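# Lay the towel flat beside the basket, basket left undisturbed

## Task

Get the towel lying flat on the table as a single layer. It must stay about one finger-width inside the table edge, about two finger-widths away from the basket's rim, and more than a hand-width away from the column of either arm. The basket must end up upright with its entire base on the table, no more than three finger-widths from its starting spot, and turned roughly as it was. Release the towel and pull the arms away at the end. Nothing may rely on the robot to stay where it is.

## Robot and tools

Robot: two six-joint arms, left_arm and right_arm, each with a parallel two-finger gripper. The names are labels only and do not refer to sides of a camera image.

Scene frame: the origin is on the table top midway between the arms. +x points out over the table, +z points up, and left_arm sits on the +y side. The arm roots are left_arm at (+0.032, +0.300, 0) m with quat_wxyz (+0.998, 0, 0, -0.061), and right_arm at (+0.038, -0.297, 0) m with quat_wxyz (+0.995, 0, 0, -0.097). A gripper's fingers point along its own +z axis and close along its y axis.

Joint order, used in every row and every per-joint list: elbow (joint3), wrist yaw (joint5), shoulder (joint2), wrist pitch (joint4), waist (joint1), wrist roll (joint6). The gripper opening comes after these. The shoulder sign is flipped relative to the URDF in everything you send and read. Ranges are given with URDF signs, in rad: waist -2.618 to 3.054, shoulder 0.000 to 3.142 (which is -3.142 to 0.000 in your numbers), elbow 0.000 to 3.142, wrist pitch -1.571 to 1.571, wrist yaw -1.571 to 1.571, wrist roll -2.094 to 2.094. The true limits may differ from these by up to 0.036.

The row: one flat list of 14 numbers, each in [-1, 1]. The first 6 are left_arm's joint offsets in the order above, then left_arm's opening. The same 7 follow for right_arm. Always send all 14, even if one arm stays still. Joint values are scaled relative offsets, not poses: 1.0 equals 1.202 rad for the waist, 1.258 for the shoulder, 1.238 for the elbow, 2.073 for wrist pitch, and 2.022 for wrist yaw and wrist roll. The opening is absolute: +1 is fully open and -1 is closed.

execute_actions(actions): takes a list of actions, each a list of up to 15 rows. Each row lasts one 1/30 s control step. If an action has fewer rows, its last row is repeated until the 15 steps are used. Offsets are measured from the joint angles at the start of that action, not from the row before. For the first action, they count from the last angles reported. If an action would push a joint more than 0.036 rad beyond its range, that action is refused for both arms. If the first action fails this check, or any action is malformed, nothing in the call runs. Sending an empty list just returns the current state and images.

move(target, speed, blocking): target is one 14-number row. Its offsets count from the Joint positions in the most recent result that printed them. speed is in rad/s, from 0.01 to 2 (default 0.5), and applies to the joint with the longest way to go. All joints finish their paths together, so the gripper travels on a curve. A path takes 0.5 to 10 s and stops short if longer. The move does not avoid obstacles or the other arm. Faster moves and targets set deeper past a contact both press harder. With blocking=false the call returns after 0.5 s. After that, use wait(0) to check progress, or stop, before sending any other motion. The extra "move:" line reports the outcome (done, off_target, moving, held, fault), limits=held or limits=none, and the joint that is furthest from its target on each arm.

wait(seconds): 0 to 10 s while the arms hold their last command. stop(): brakes a running move, and the arm needs some distance to do so. zoom_image(camera, region): region is [x0, y0, x1, y1] in pixels of that camera's latest image, at most 504 by 504. read_manual(section="licences") returns licence text only. finished_scene(scene): give the number of the current scene. This cannot be undone, and the goal must already hold.

Cameras: cam_head_left, cam_head_right, cam_high, cam_low, cam_left_wrist, cam_right_wrist, each 504x504. The wrist cameras are fisheye. Approximate intrinsics are provided.

Reading results: each arm's state gives end_effector_position in m and end_effector_quat_wxyz in the scene frame. This position is the point between the finger pads, about 1 cm behind the tips, and it can be off, more so at long reach. Joint positions and Joint velocities are in rad and rad/s, with the pad gap last in m (0.094 when fully open). Joint targets shows what the joints are currently being driven to. grip_measured gives the opening on the command scale, with up to about 1 mm of fixed error per gripper. Step readings list joint angles at some steps, and HELD marks steps where an arm was held back. "joint command not followed" means a clearance check changed that arm's targets. "joint sent to its limit" means a joint reached its end. Torques have offsets and noise. MOTOR HOT appears from 75 °C. At 90 °C the arm stops for 10 s, and at 100 °C the arm goes limp and falls. Both of these show as OVER-TEMPERATURE FAULT lines.

Motion limits: on each step, a joint's target may lead its measured angle by at most 0.202 rad (waist), 0.258 (shoulder), 0.238 (elbow), 0.573 (wrist pitch), or 0.522 (wrist yaw and roll). Targets that would move the gripper more than 70 mm are scaled back. Large changes therefore take several actions, and you should resend any leftover motion. Friction can leave a joint up to about 0.031 rad short, and smaller commands may not move it at all.

Gripping: to hold something, command an opening about 0.03 below grip_measured. A smaller gap gives a lighter grip. Pad force is about 50 to 62 N, and parts thinner than about 2 mm, such as cloth, are held more weakly. Held items may be tugged briefly at random.

Avoid: arms striking or pressing each other, anything leaving the table, drops, slams, hard pushes, and holding a load long enough to overheat a motor. The simulation keeps running while you think. At the end, open the grippers and move the arms back from the towel and basket.

Each tool is called after "Call:" by a JSON object that holds its "name" and its "arguments", one argument or row to a line.

## Session

Call:
{"name": "execute_actions", "arguments": {
  "actions": []
}}

Scene clock: 0.00 s.
left_arm: end_effector_position=(+0.5116, +0.1726, +0.3154) grip_measured=+1.000 end_effector_quat_wxyz=(+0.573, -0.088, +0.814, +0.026) | right_arm: end_effector_position=(+0.3528, -0.1094, +0.1586) grip_measured=+1.000 end_effector_quat_wxyz=(+0.379, +0.392, +0.836, +0.070)
Joint names: [elbow, wrist yaw, shoulder, wrist pitch, waist, wrist roll]
Joint positions: left_arm=[ 1.498 -0.556 -1.631 -0.282 -0.32  -0.291  0.094] | right_arm=[ 1.177  0.683 -1.539 -0.773  1.031  1.557  0.094]
Joint velocities: left_arm=[-0.007  0.007 -0.002  0.022 -0.007  0.051  0.   ] | right_arm=[-0.007  0.007 -0.012 -0.022 -0.007 -0.022  0.   ]
Joint torques (N m, as the arm reports them, + toward a larger Joint positions number): no reading
Motor temperatures (°C, as the motors report them): left_arm=[31 29 30 30 30 29] | right_arm=[33 31 31 32 31 33]
Joint targets: left_arm=[1.498 -0.556 -1.631 -0.282 -0.320 -0.291] | right_arm=[1.177 0.683 -1.539 -0.773 1.031 1.557]

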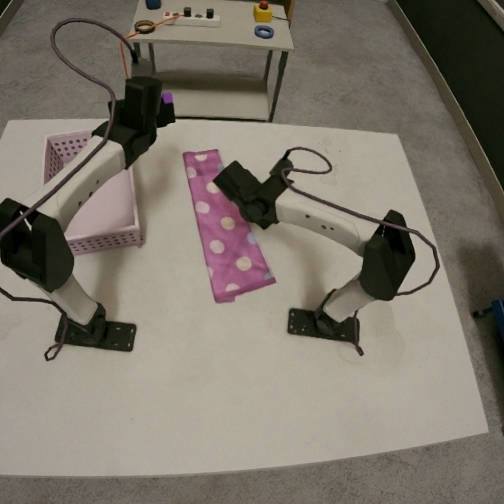

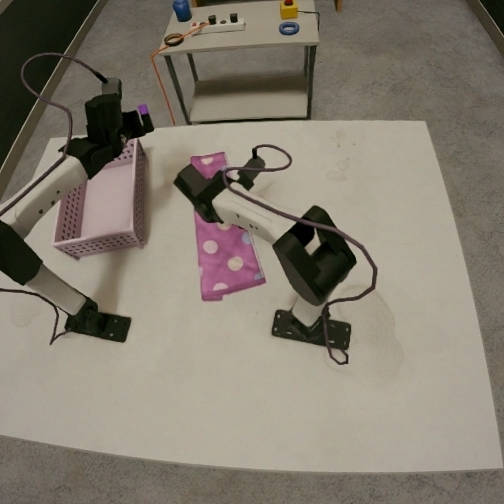

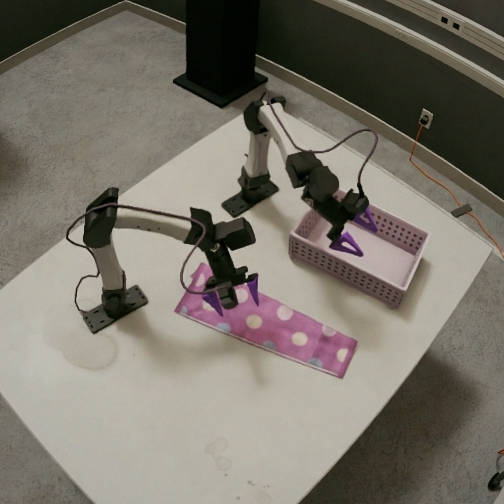

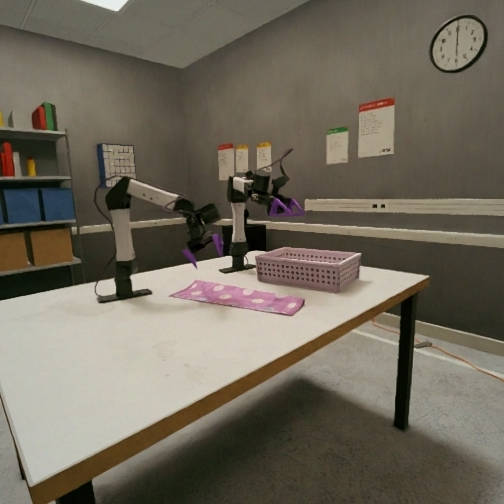

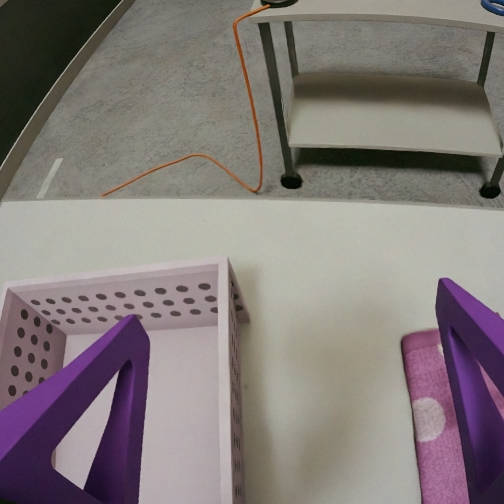

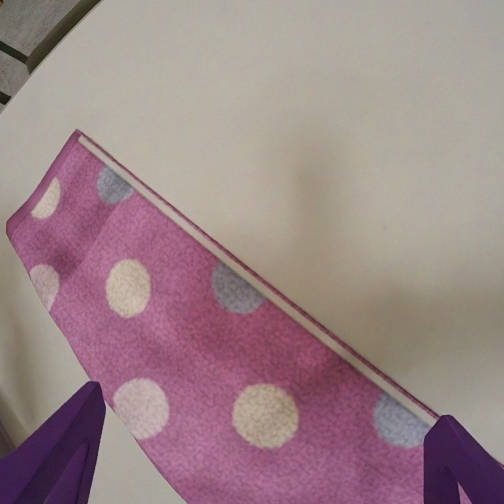

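Call:
{"name": "move", "arguments": {
  "target": [-0.3,0.275,0.5,-0.3,0.4,0.144,1, 0,-0.338,0.4,-0.1,-0.9,-0.77,1],
  "speed": 1
}}

Call:
{"name": "zoom_image", "arguments": {
  "camera": "cam_head_left",
  "region": [130,130,330,330]
}}

Call:
{"name": "zoom_image", "arguments": {
  "camera": "cam_high",
  "region": [160,220,380,400]
}}

Call:
{"name": "zoom_image", "arguments": {
  "camera": "cam_low",
  "region": [150,260,320,330]
}}

Scene clock: 13.50 s.
left_arm: end_effector_position=(+0.3259, +0.3091, +0.2627) grip_measured=+1.000 end_effector_quat_wxyz=(+0.398, -0.017, +0.917, +0.008) | right_arm: end_effector_position=(+0.3191, -0.3644, +0.2498) grip_measured=+1.000 end_effector_quat_wxyz=(+0.355, +0.113, +0.927, -0.044)
Joint names: [elbow, wrist yaw, shoulder, wrist pitch, waist, wrist roll]
Joint positions: left_arm=[ 1.152 -0.009 -1.014 -0.89   0.149 -0.006  0.094] | right_arm=[ 1.177  0.007 -1.052 -0.965 -0.039  0.007  0.094]
Joint velocities: left_arm=[-0.002  0.022  0.012 -0.051 -0.002 -0.095  0.   ] | right_arm=[-0.007 -0.051  0.002 -0.007  0.002  0.007  0.   ]
Joint torques (N m, as the arm reports them, + toward a larger Joint positions number): left_arm=[7.01 0.07 3.33 2.16 0.12 0.08] | right_arm=[ 7.51 -0.08  2.61  1.61 -0.76 -0.05]
Motor temperatures (°C, as the motors report them): left_arm=[34 29 33 34 30 29] | right_arm=[35 32 32 33 31 33]
Joint targets: left_arm=[1.127 0.000 -1.002 -0.904 0.160 0.000] | right_arm=[1.177 -0.001 -1.036 -0.980 -0.051 0.000]
move: off_target (left_arm); limits=none; left_arm: farthest joint: the elbow, 0.025 radians from its target (0.372 radians at the start); right_arm: farthest joint: the shoulder, 0.017 radians from its target (0.504 radians at the start)

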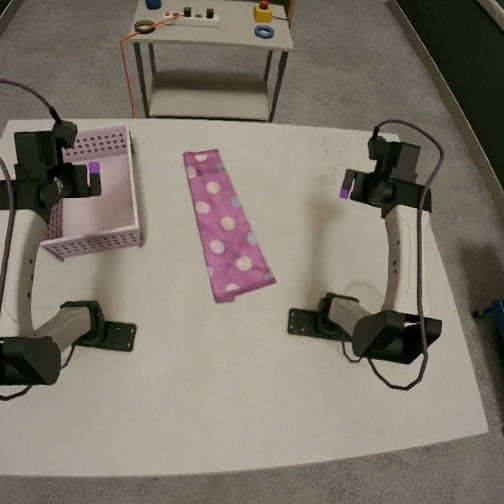

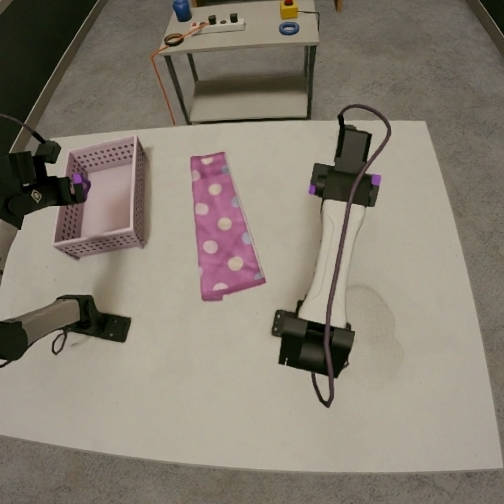

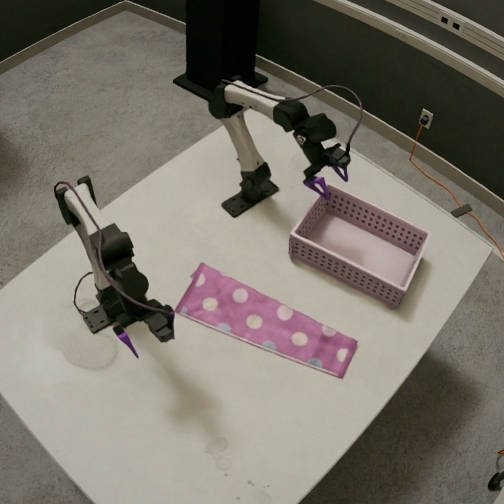

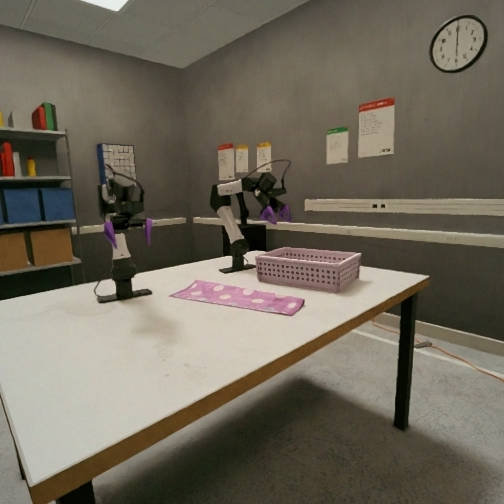

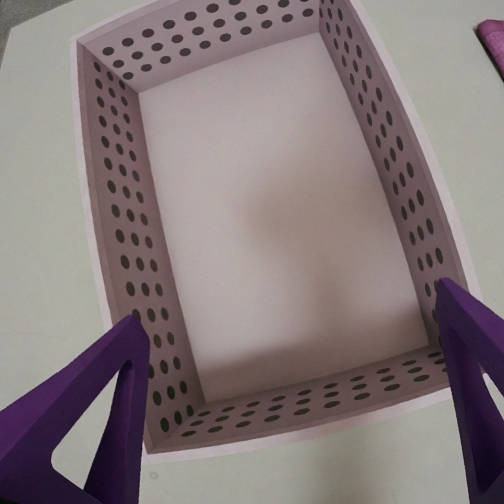

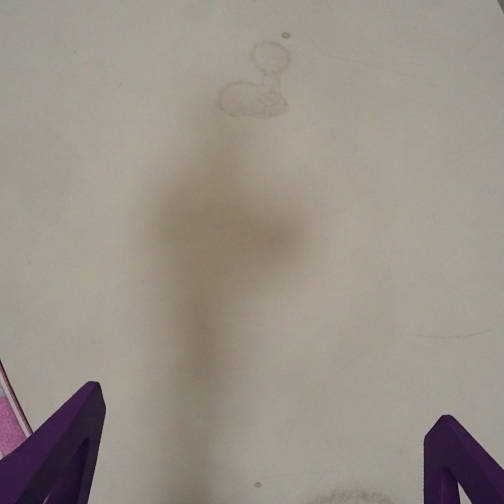

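Region (130, 130, 330, 330) of cam_head_left's 504x504 image, scaled by 2.520, with more detail than that image has.

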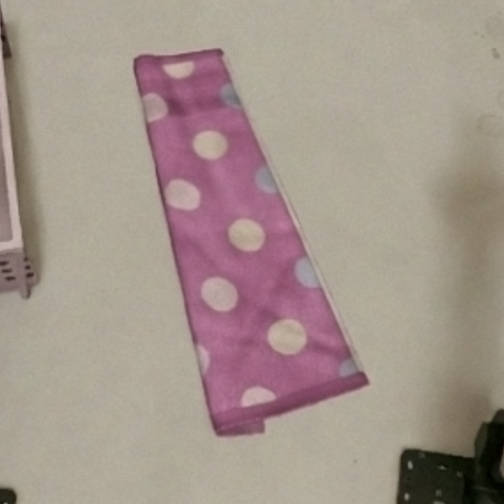

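Region (160, 220, 380, 400) of cam_high's 504x504 image, scaled by 2.291, with more detail than that image has; it fills the top 412 rows of this view, and the rest is white.

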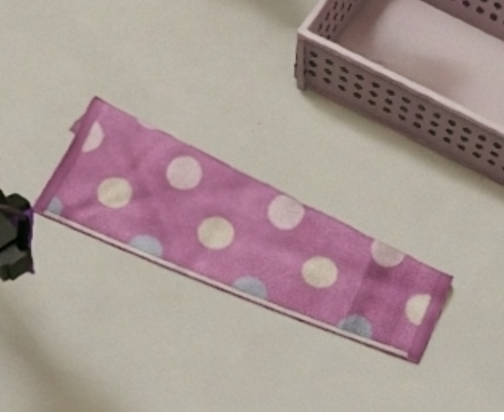

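Region (150, 260, 320, 330) of cam_low's 504x504 image, scaled by 2.965, with more detail than that image has; it fills the top 208 rows of this view, and the rest is white.

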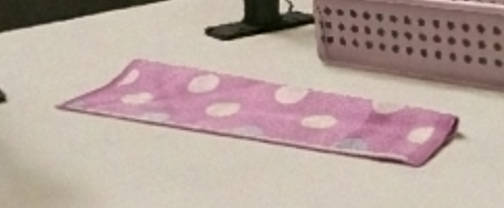

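Call:
{"name": "move", "arguments": {
  "target": [0,0,0,0,0,0,1, 0.78,0,-1,0.05,0.575,0,1],
  "speed": 1
}}

Scene clock: 38.83 s.
left_arm: end_effector_position=(+0.3259, +0.3091, +0.2627) grip_measured=+1.000 end_effector_quat_wxyz=(+0.398, -0.017, +0.917, +0.008) | right_arm: end_effector_position=(+0.5476, -0.0426, +0.1040) grip_measured=+1.000 end_effector_quat_wxyz=(+0.242, -0.219, +0.944, +0.055)
Joint names: [elbow, wrist yaw, shoulder, wrist pitch, waist, wrist roll]
Joint positions: left_arm=[ 1.152 -0.009 -1.014 -0.89   0.149 -0.006  0.094] | right_arm=[ 2.123  0.007 -2.315 -0.877  0.658  0.006  0.094]
Joint velocities: left_arm=[ 0.002 -0.081  0.007  0.037 -0.007 -0.022  0.   ] | right_arm=[-0.007 -0.037 -0.002 -0.007  0.007 -0.037  0.   ]
Joint torques (N m, as the arm reports them, + toward a larger Joint positions number): left_arm=[ 8.95 -0.02  2.42  2.31 -0.71  0.01] | right_arm=[ 9.14  0.01 11.82  1.58 -0.41  0.01]
Motor temperatures (°C, as the motors report them): left_arm=[35 29 33 35 31 29] | right_arm=[38 31 33 36 31 33]
Joint targets: left_arm=[1.152 -0.009 -1.014 -0.890 0.149 -0.006] | right_arm=[2.143 0.007 -2.310 -0.861 0.652 0.007]
move: done; limits=none; left_arm: farthest joint: the waist, 0.000 radians from its target (0.000 radians at the start); right_arm: farthest joint: the elbow, 0.020 radians from its target (0.966 radians at the start)

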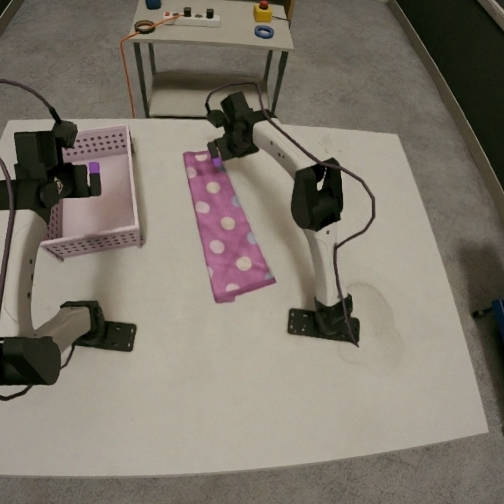

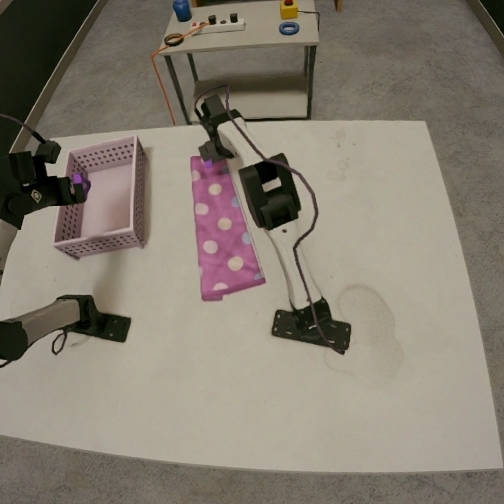

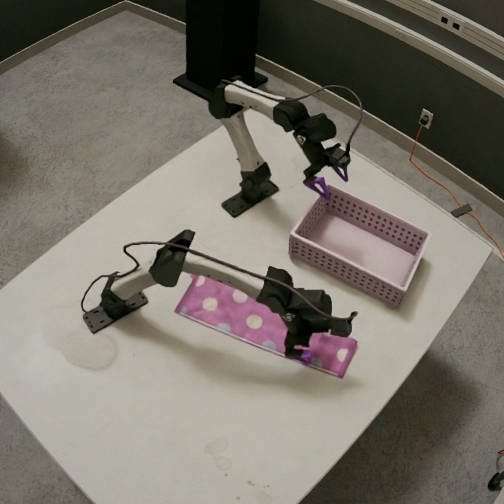

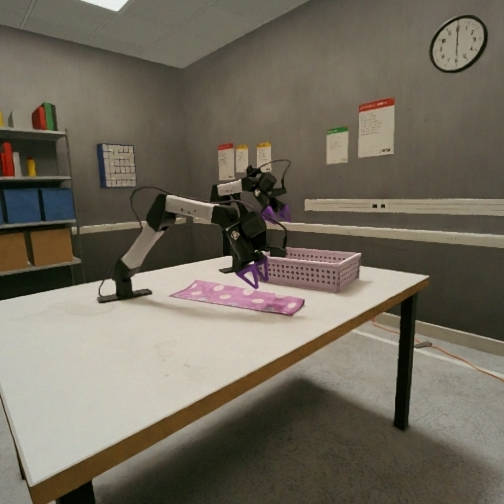

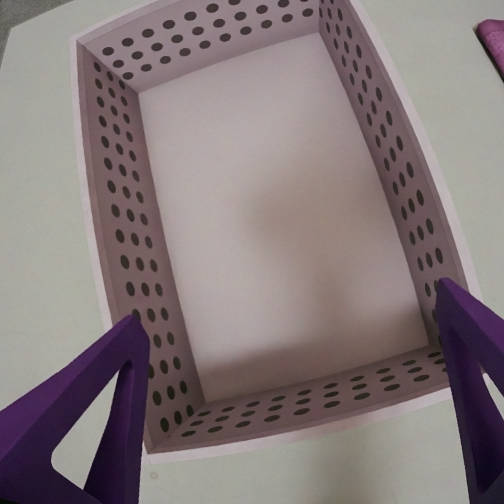

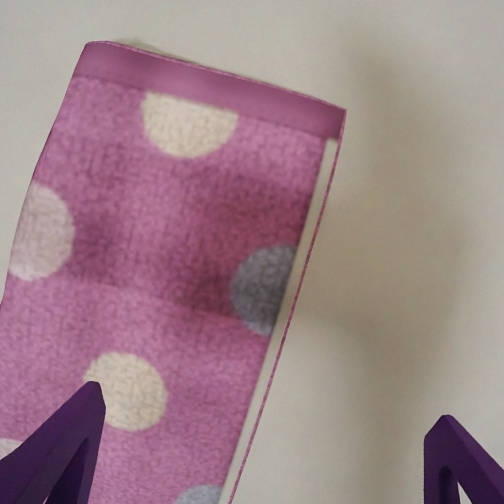

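Call:
{"name": "move", "arguments": {
  "target": [0,0,0,0,0,0,1, 0.025,0,-0.15,0.16,-0.02,0,-0.2]
}}

Scene clock: 45.13 s.
left_arm: end_effector_position=(+0.3259, +0.3091, +0.2627) grip_measured=+1.000 end_effector_quat_wxyz=(+0.398, -0.017, +0.917, +0.008) | right_arm: end_effector_position=(+0.6050, -0.0246, +0.0440) grip_measured=-0.198 end_effector_quat_wxyz=(+0.308, -0.207, +0.926, +0.068)
Joint names: [elbow, wrist yaw, shoulder, wrist pitch, waist, wrist roll]
Joint positions: left_arm=[ 1.152 -0.009 -1.014 -0.89   0.149 -0.006  0.094] | right_arm=[ 2.133  0.007 -2.497 -0.565  0.643  0.006  0.038]
Joint velocities: left_arm=[-0.002 -0.022  0.002 -0.007  0.007 -0.022  0.   ] | right_arm=[ 0.002  0.037 -0.007  0.051 -0.012 -0.007 -0.001]
Joint torques (N m, as the arm reports them, + toward a larger Joint positions number): left_arm=[ 8.94 -0.02  2.41  2.3  -0.7   0.01] | right_arm=[ 9.35  0.01 12.23  1.86 -0.55  0.01]
Motor temperatures (°C, as the motors report them): left_arm=[36 29 32 36 31 29] | right_arm=[39 31 37 36 31 33]
Joint targets: left_arm=[1.152 -0.009 -1.014 -0.890 0.149 -0.006] | right_arm=[2.154 0.007 -2.504 -0.545 0.634 0.006]
move: done; limits=none; left_arm: farthest joint: the waist, 0.000 radians from its target (0.000 radians at the start); right_arm: farthest joint: the elbow, 0.020 radians from its target (0.031 radians at the start)

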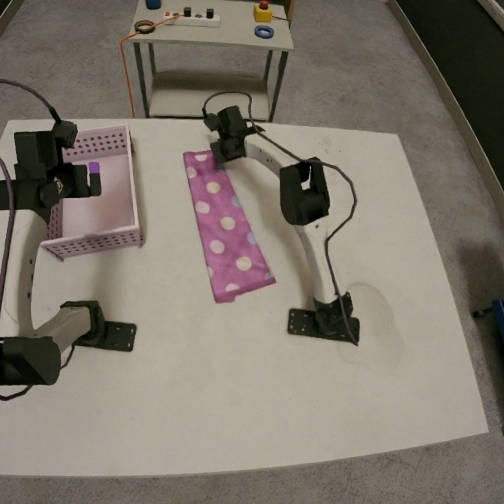

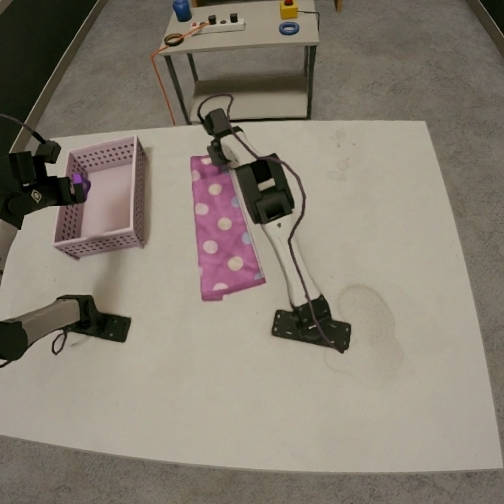

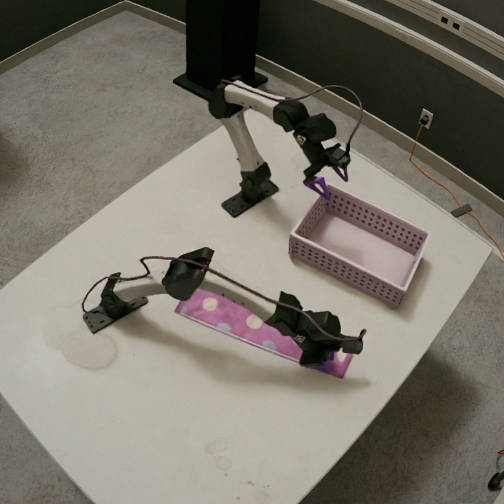

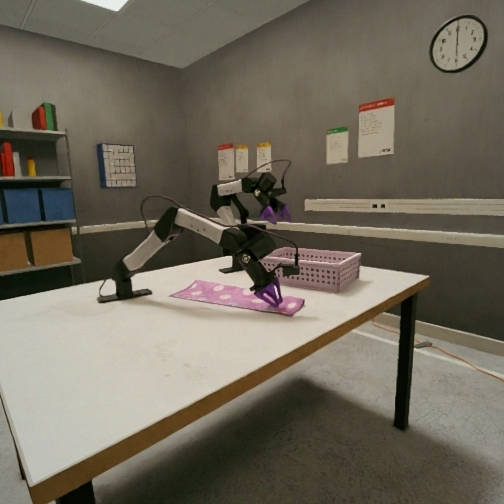

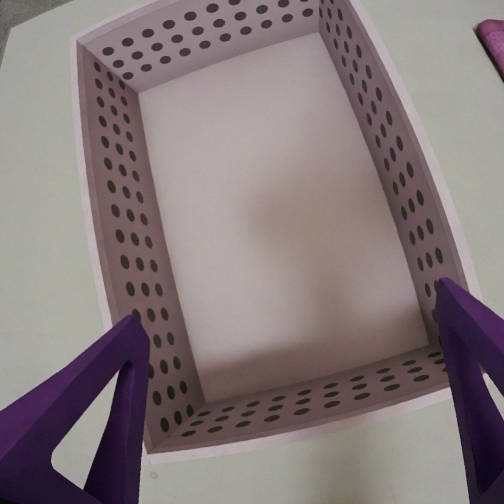

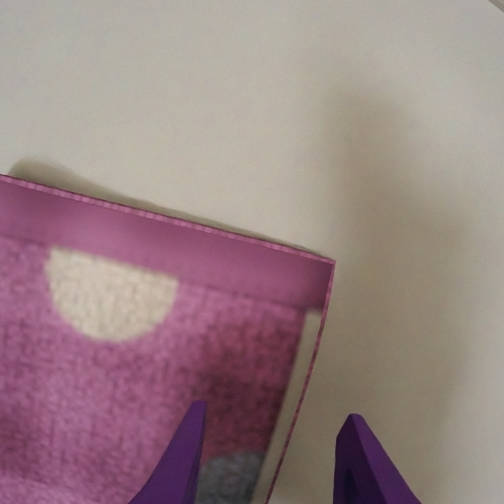

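Call:
{"name": "move", "arguments": {
  "target": [0,0,0,0,0,0,1, 0.016,0,-0.08,0.085,-0.015,0,-0.2],
  "speed": 0.2
}}

Scene clock: 49.57 s.
left_arm: end_effector_position=(+0.3259, +0.3091, +0.2627) grip_measured=+1.000 end_effector_quat_wxyz=(+0.398, -0.017, +0.917, +0.008) | right_arm: end_effector_position=(+0.6305, -0.0156, +0.0269) grip_measured=-0.198 end_effector_quat_wxyz=(+0.354, -0.202, +0.910, +0.079)
Joint names: [elbow, wrist yaw, shoulder, wrist pitch, waist, wrist roll]
Joint positions: left_arm=[ 1.152 -0.009 -1.014 -0.89   0.149 -0.006  0.094] | right_arm=[ 2.133  0.005 -2.568 -0.394  0.638  0.006  0.038]
Joint velocities: left_arm=[-0.017 -0.007 -0.017  0.022  0.002 -0.007  0.   ] | right_arm=[ 0.002  0.007  0.017 -0.007 -0.002 -0.066  0.   ]
Joint torques (N m, as the arm reports them, + toward a larger Joint positions number): left_arm=[ 8.94 -0.01  2.41  2.3  -0.7   0.01] | right_arm=[ 9.4   0.03 11.09  1.85 -0.86  0.01]
Motor temperatures (°C, as the motors report them): left_arm=[36 29 32 36 30 29] | right_arm=[39 31 40 37 31 33]
Joint targets: left_arm=[1.152 -0.009 -1.014 -0.890 0.149 -0.006] | right_arm=[2.153 0.007 -2.598 -0.389 0.625 0.006]
move: off_target (right_arm); limits=none; left_arm: farthest joint: the waist, 0.000 radians from its target (0.000 radians at the start); right_arm: farthest joint: the shoulder, 0.030 radians from its target (0.100 radians at the start)

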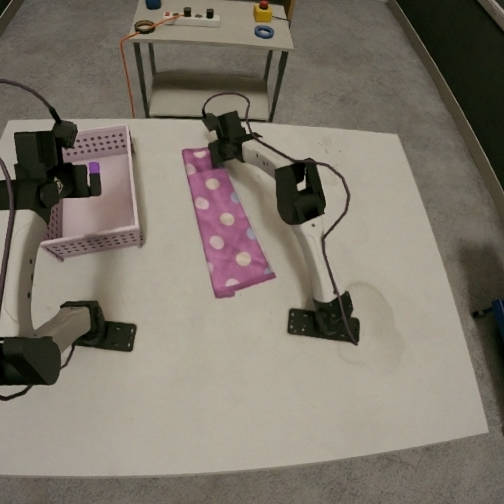

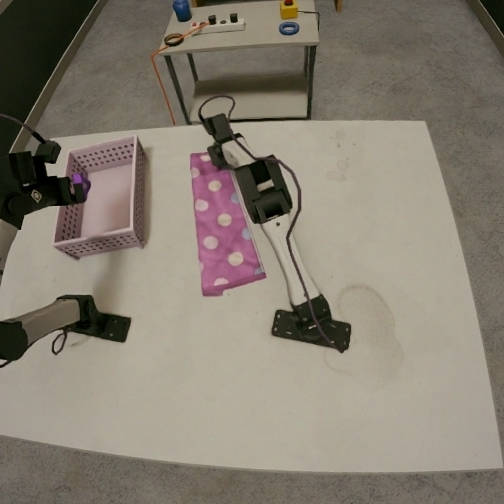

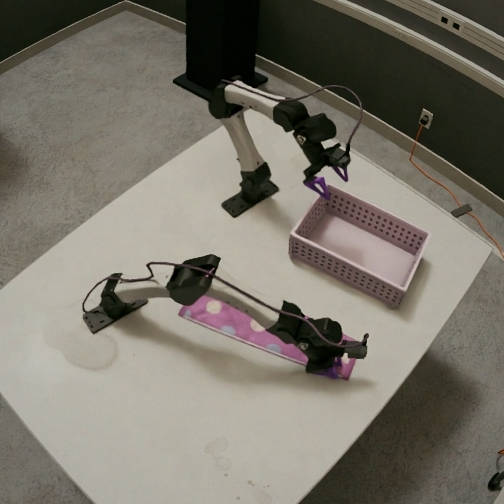

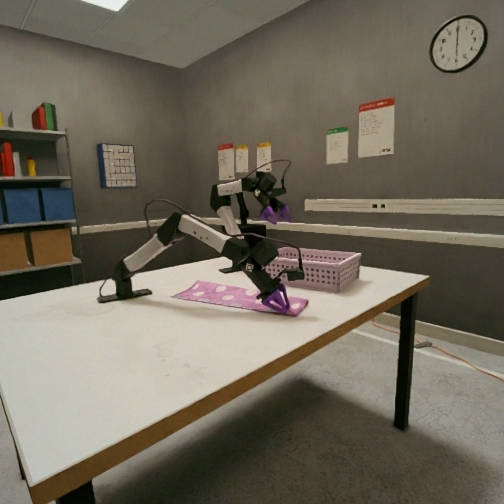

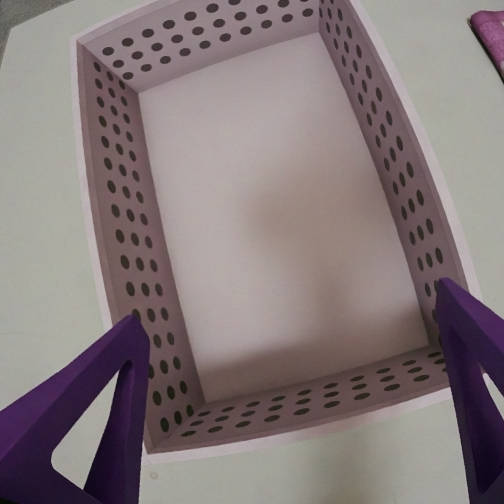

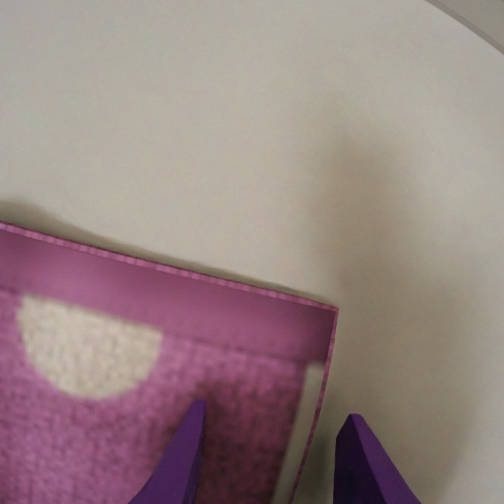

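Touching already; the towel slides easily. Close and lift.

Call:
{"name": "move", "arguments": {
  "target": [0,0,0,0,0,0,1, 0.016,0,-0.035,0,0,0,-1],
  "speed": 0.2
}}

Call:
{"name": "move", "arguments": {
  "target": [0,0,0,0,0,0,1, -0.05,0,0.15,0,-0.05,0,-1],
  "speed": 0.2
}}

Scene clock: 55.33 s.
left_arm: end_effector_position=(+0.3259, +0.3091, +0.2627) grip_measured=+1.000 end_effector_quat_wxyz=(+0.398, -0.017, +0.917, +0.008) | right_arm: end_effector_position=(+0.6324, -0.0144, +0.0265) grip_measured=-0.987 end_effector_quat_wxyz=(+0.357, -0.202, +0.909, +0.080)
Joint names: [elbow, wrist yaw, shoulder, wrist pitch, waist, wrist roll]
Joint positions: left_arm=[ 1.152 -0.009 -1.014 -0.89   0.149 -0.006  0.094] | right_arm=[ 2.142  0.004 -2.576 -0.389  0.638  0.006  0.001]
Joint velocities: left_arm=[-0.012  0.007 -0.012  0.007 -0.017  0.037  0.   ] | right_arm=[-0.002  0.007 -0.012 -0.022  0.012 -0.022  0.001]
Joint torques (N m, as the arm reports them, + toward a larger Joint positions number): left_arm=[ 8.95 -0.01  2.41  2.3  -0.7   0.01] | right_arm=[ 8.75  0.02 10.7   1.75  0.    0.01]
Motor temperatures (°C, as the motors report them): left_arm=[37 29 32 37 30 29] | right_arm=[40 31 42 38 31 33]
Joint targets: left_arm=[1.152 -0.009 -1.014 -0.890 0.149 -0.006] | right_arm=[2.153 0.005 -2.612 -0.394 0.638 0.006]
move: off_target (right_arm); limits=none; left_arm: farthest joint: the waist, 0.000 radians from its target (0.000 radians at the start); right_arm: farthest joint: the shoulder, 0.036 radians from its target (0.044 radians at the start)

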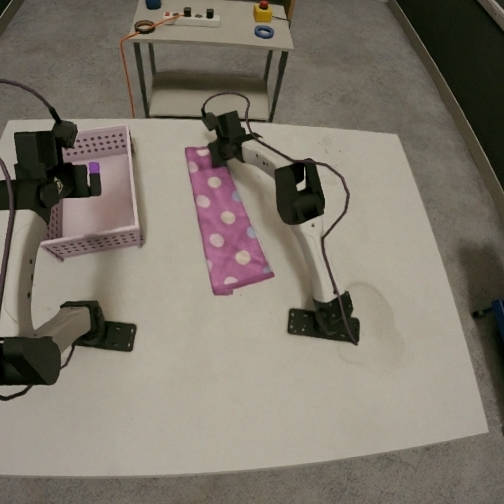

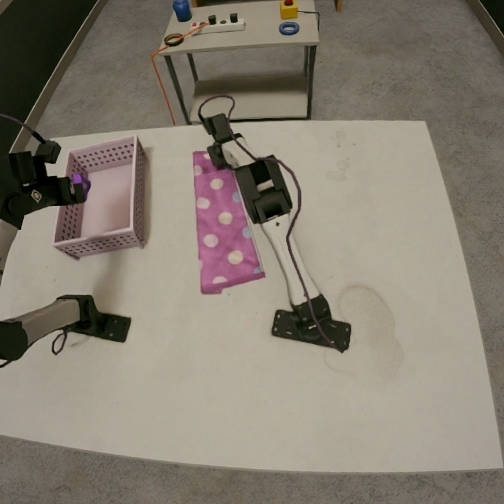

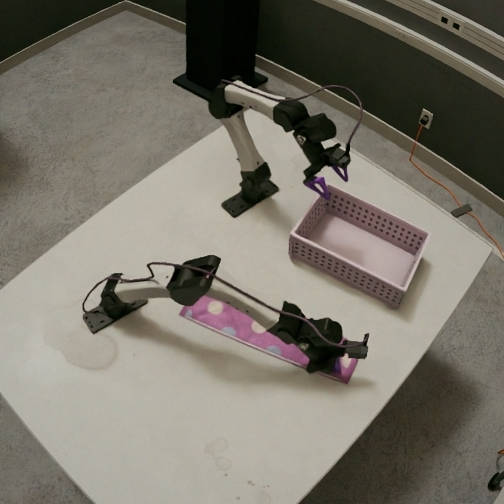

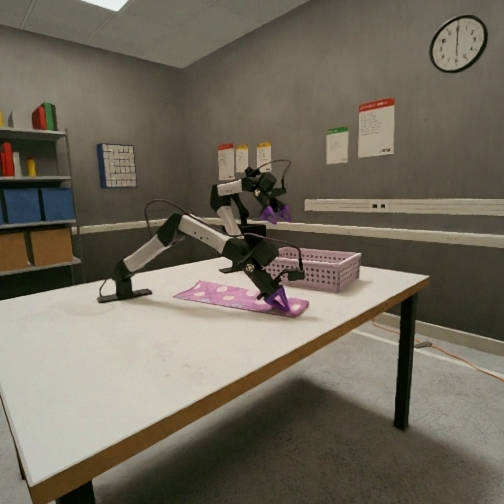

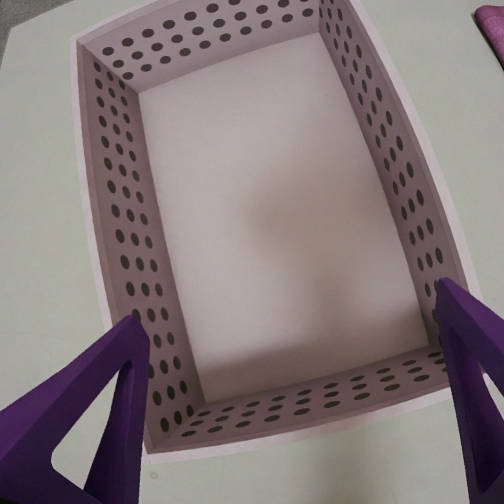

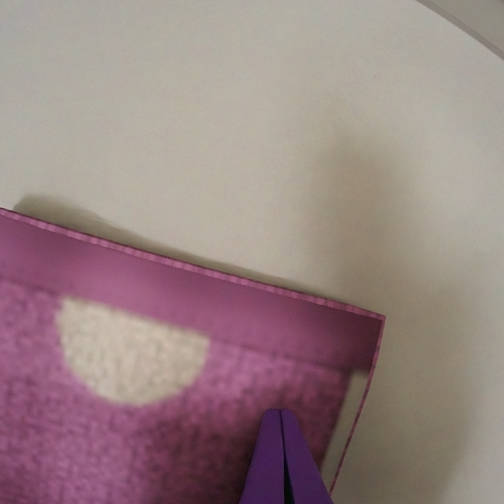

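Scene clock: 56.67 s.
left_arm: end_effector_position=(+0.3259, +0.3091, +0.2627) grip_measured=+1.000 end_effector_quat_wxyz=(+0.398, -0.017, +0.917, +0.008) | right_arm: end_effector_position=(+0.6450, -0.0456, +0.1186) grip_measured=-0.987 end_effector_quat_wxyz=(+0.418, -0.173, +0.888, +0.083)
Joint names: [elbow, wrist yaw, shoulder, wrist pitch, waist, wrist roll]
Joint positions: left_arm=[ 1.152 -0.009 -1.014 -0.89   0.149 -0.006  0.094] | right_arm=[ 2.1    0.004 -2.404 -0.388  0.587  0.006  0.001]
Joint velocities: left_arm=[ 0.022 -0.066 -0.012 -0.007  0.012 -0.007  0.   ] | right_arm=[-0.007  0.007  0.007 -0.022 -0.017 -0.007 -0.   ]
Joint torques (N m, as the arm reports them, + toward a larger Joint positions number): left_arm=[ 8.95 -0.02  2.41  2.3  -0.7   0.01] | right_arm=[ 6.69  0.02 13.49  1.97 -0.61  0.01]
Motor temperatures (°C, as the motors report them): left_arm=[37 29 32 37 30 29] | right_arm=[40 31 43 38 31 33]
Joint targets: left_arm=[1.152 -0.009 -1.014 -0.890 0.149 -0.006] | right_arm=[2.081 0.004 -2.387 -0.389 0.578 0.006]
move: done; limits=none; left_arm: farthest joint: the waist, 0.000 radians from its target (0.000 radians at the start); right_arm: farthest joint: the elbow, 0.020 radians from its target (0.062 radians at the start)

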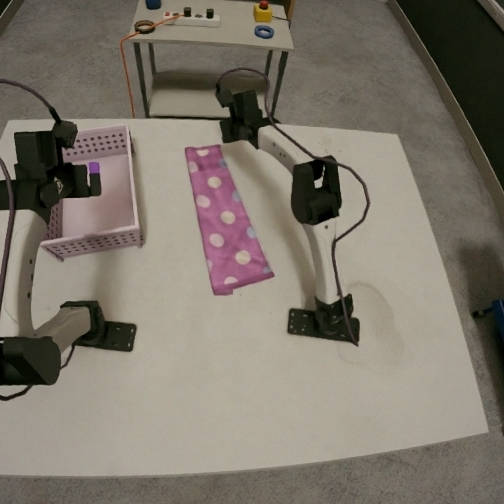

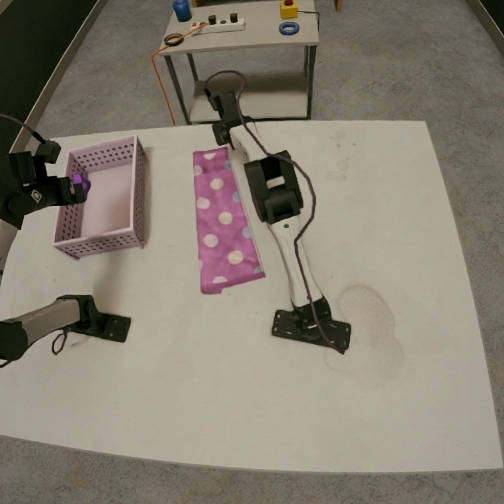

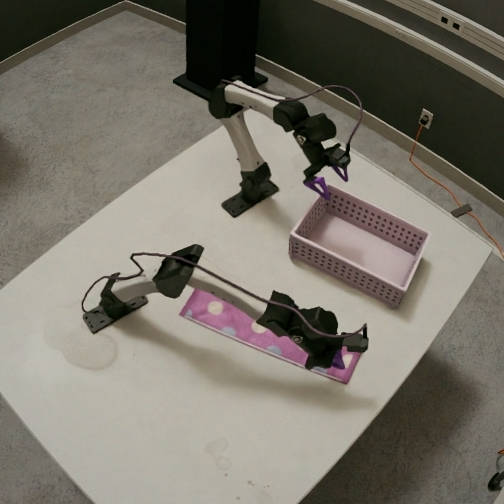

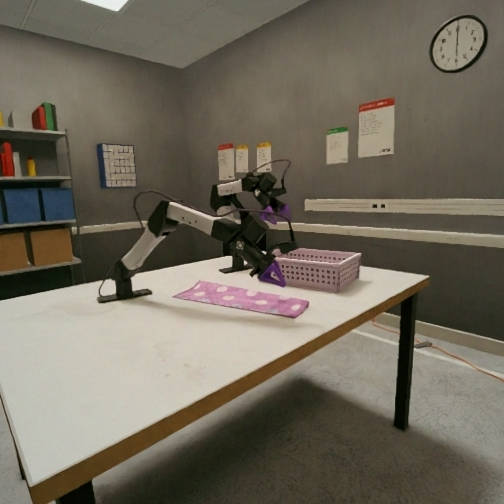

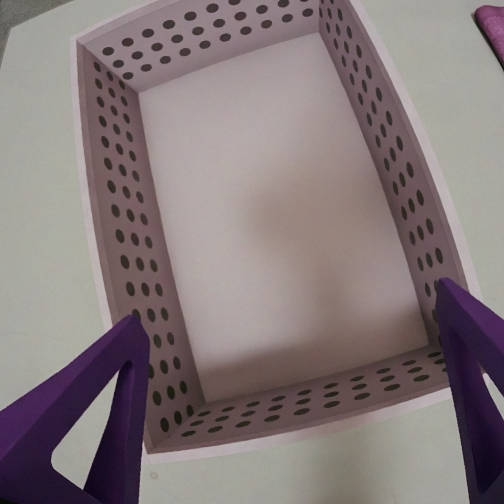

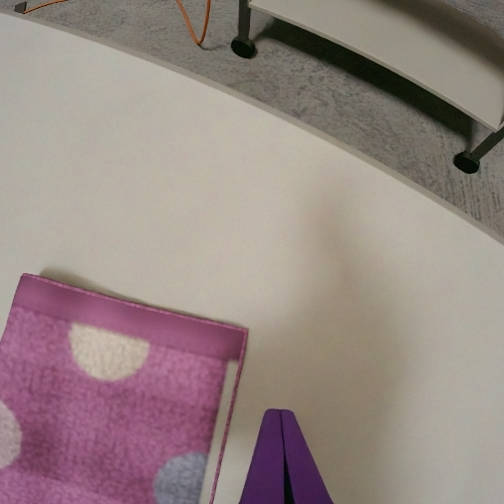

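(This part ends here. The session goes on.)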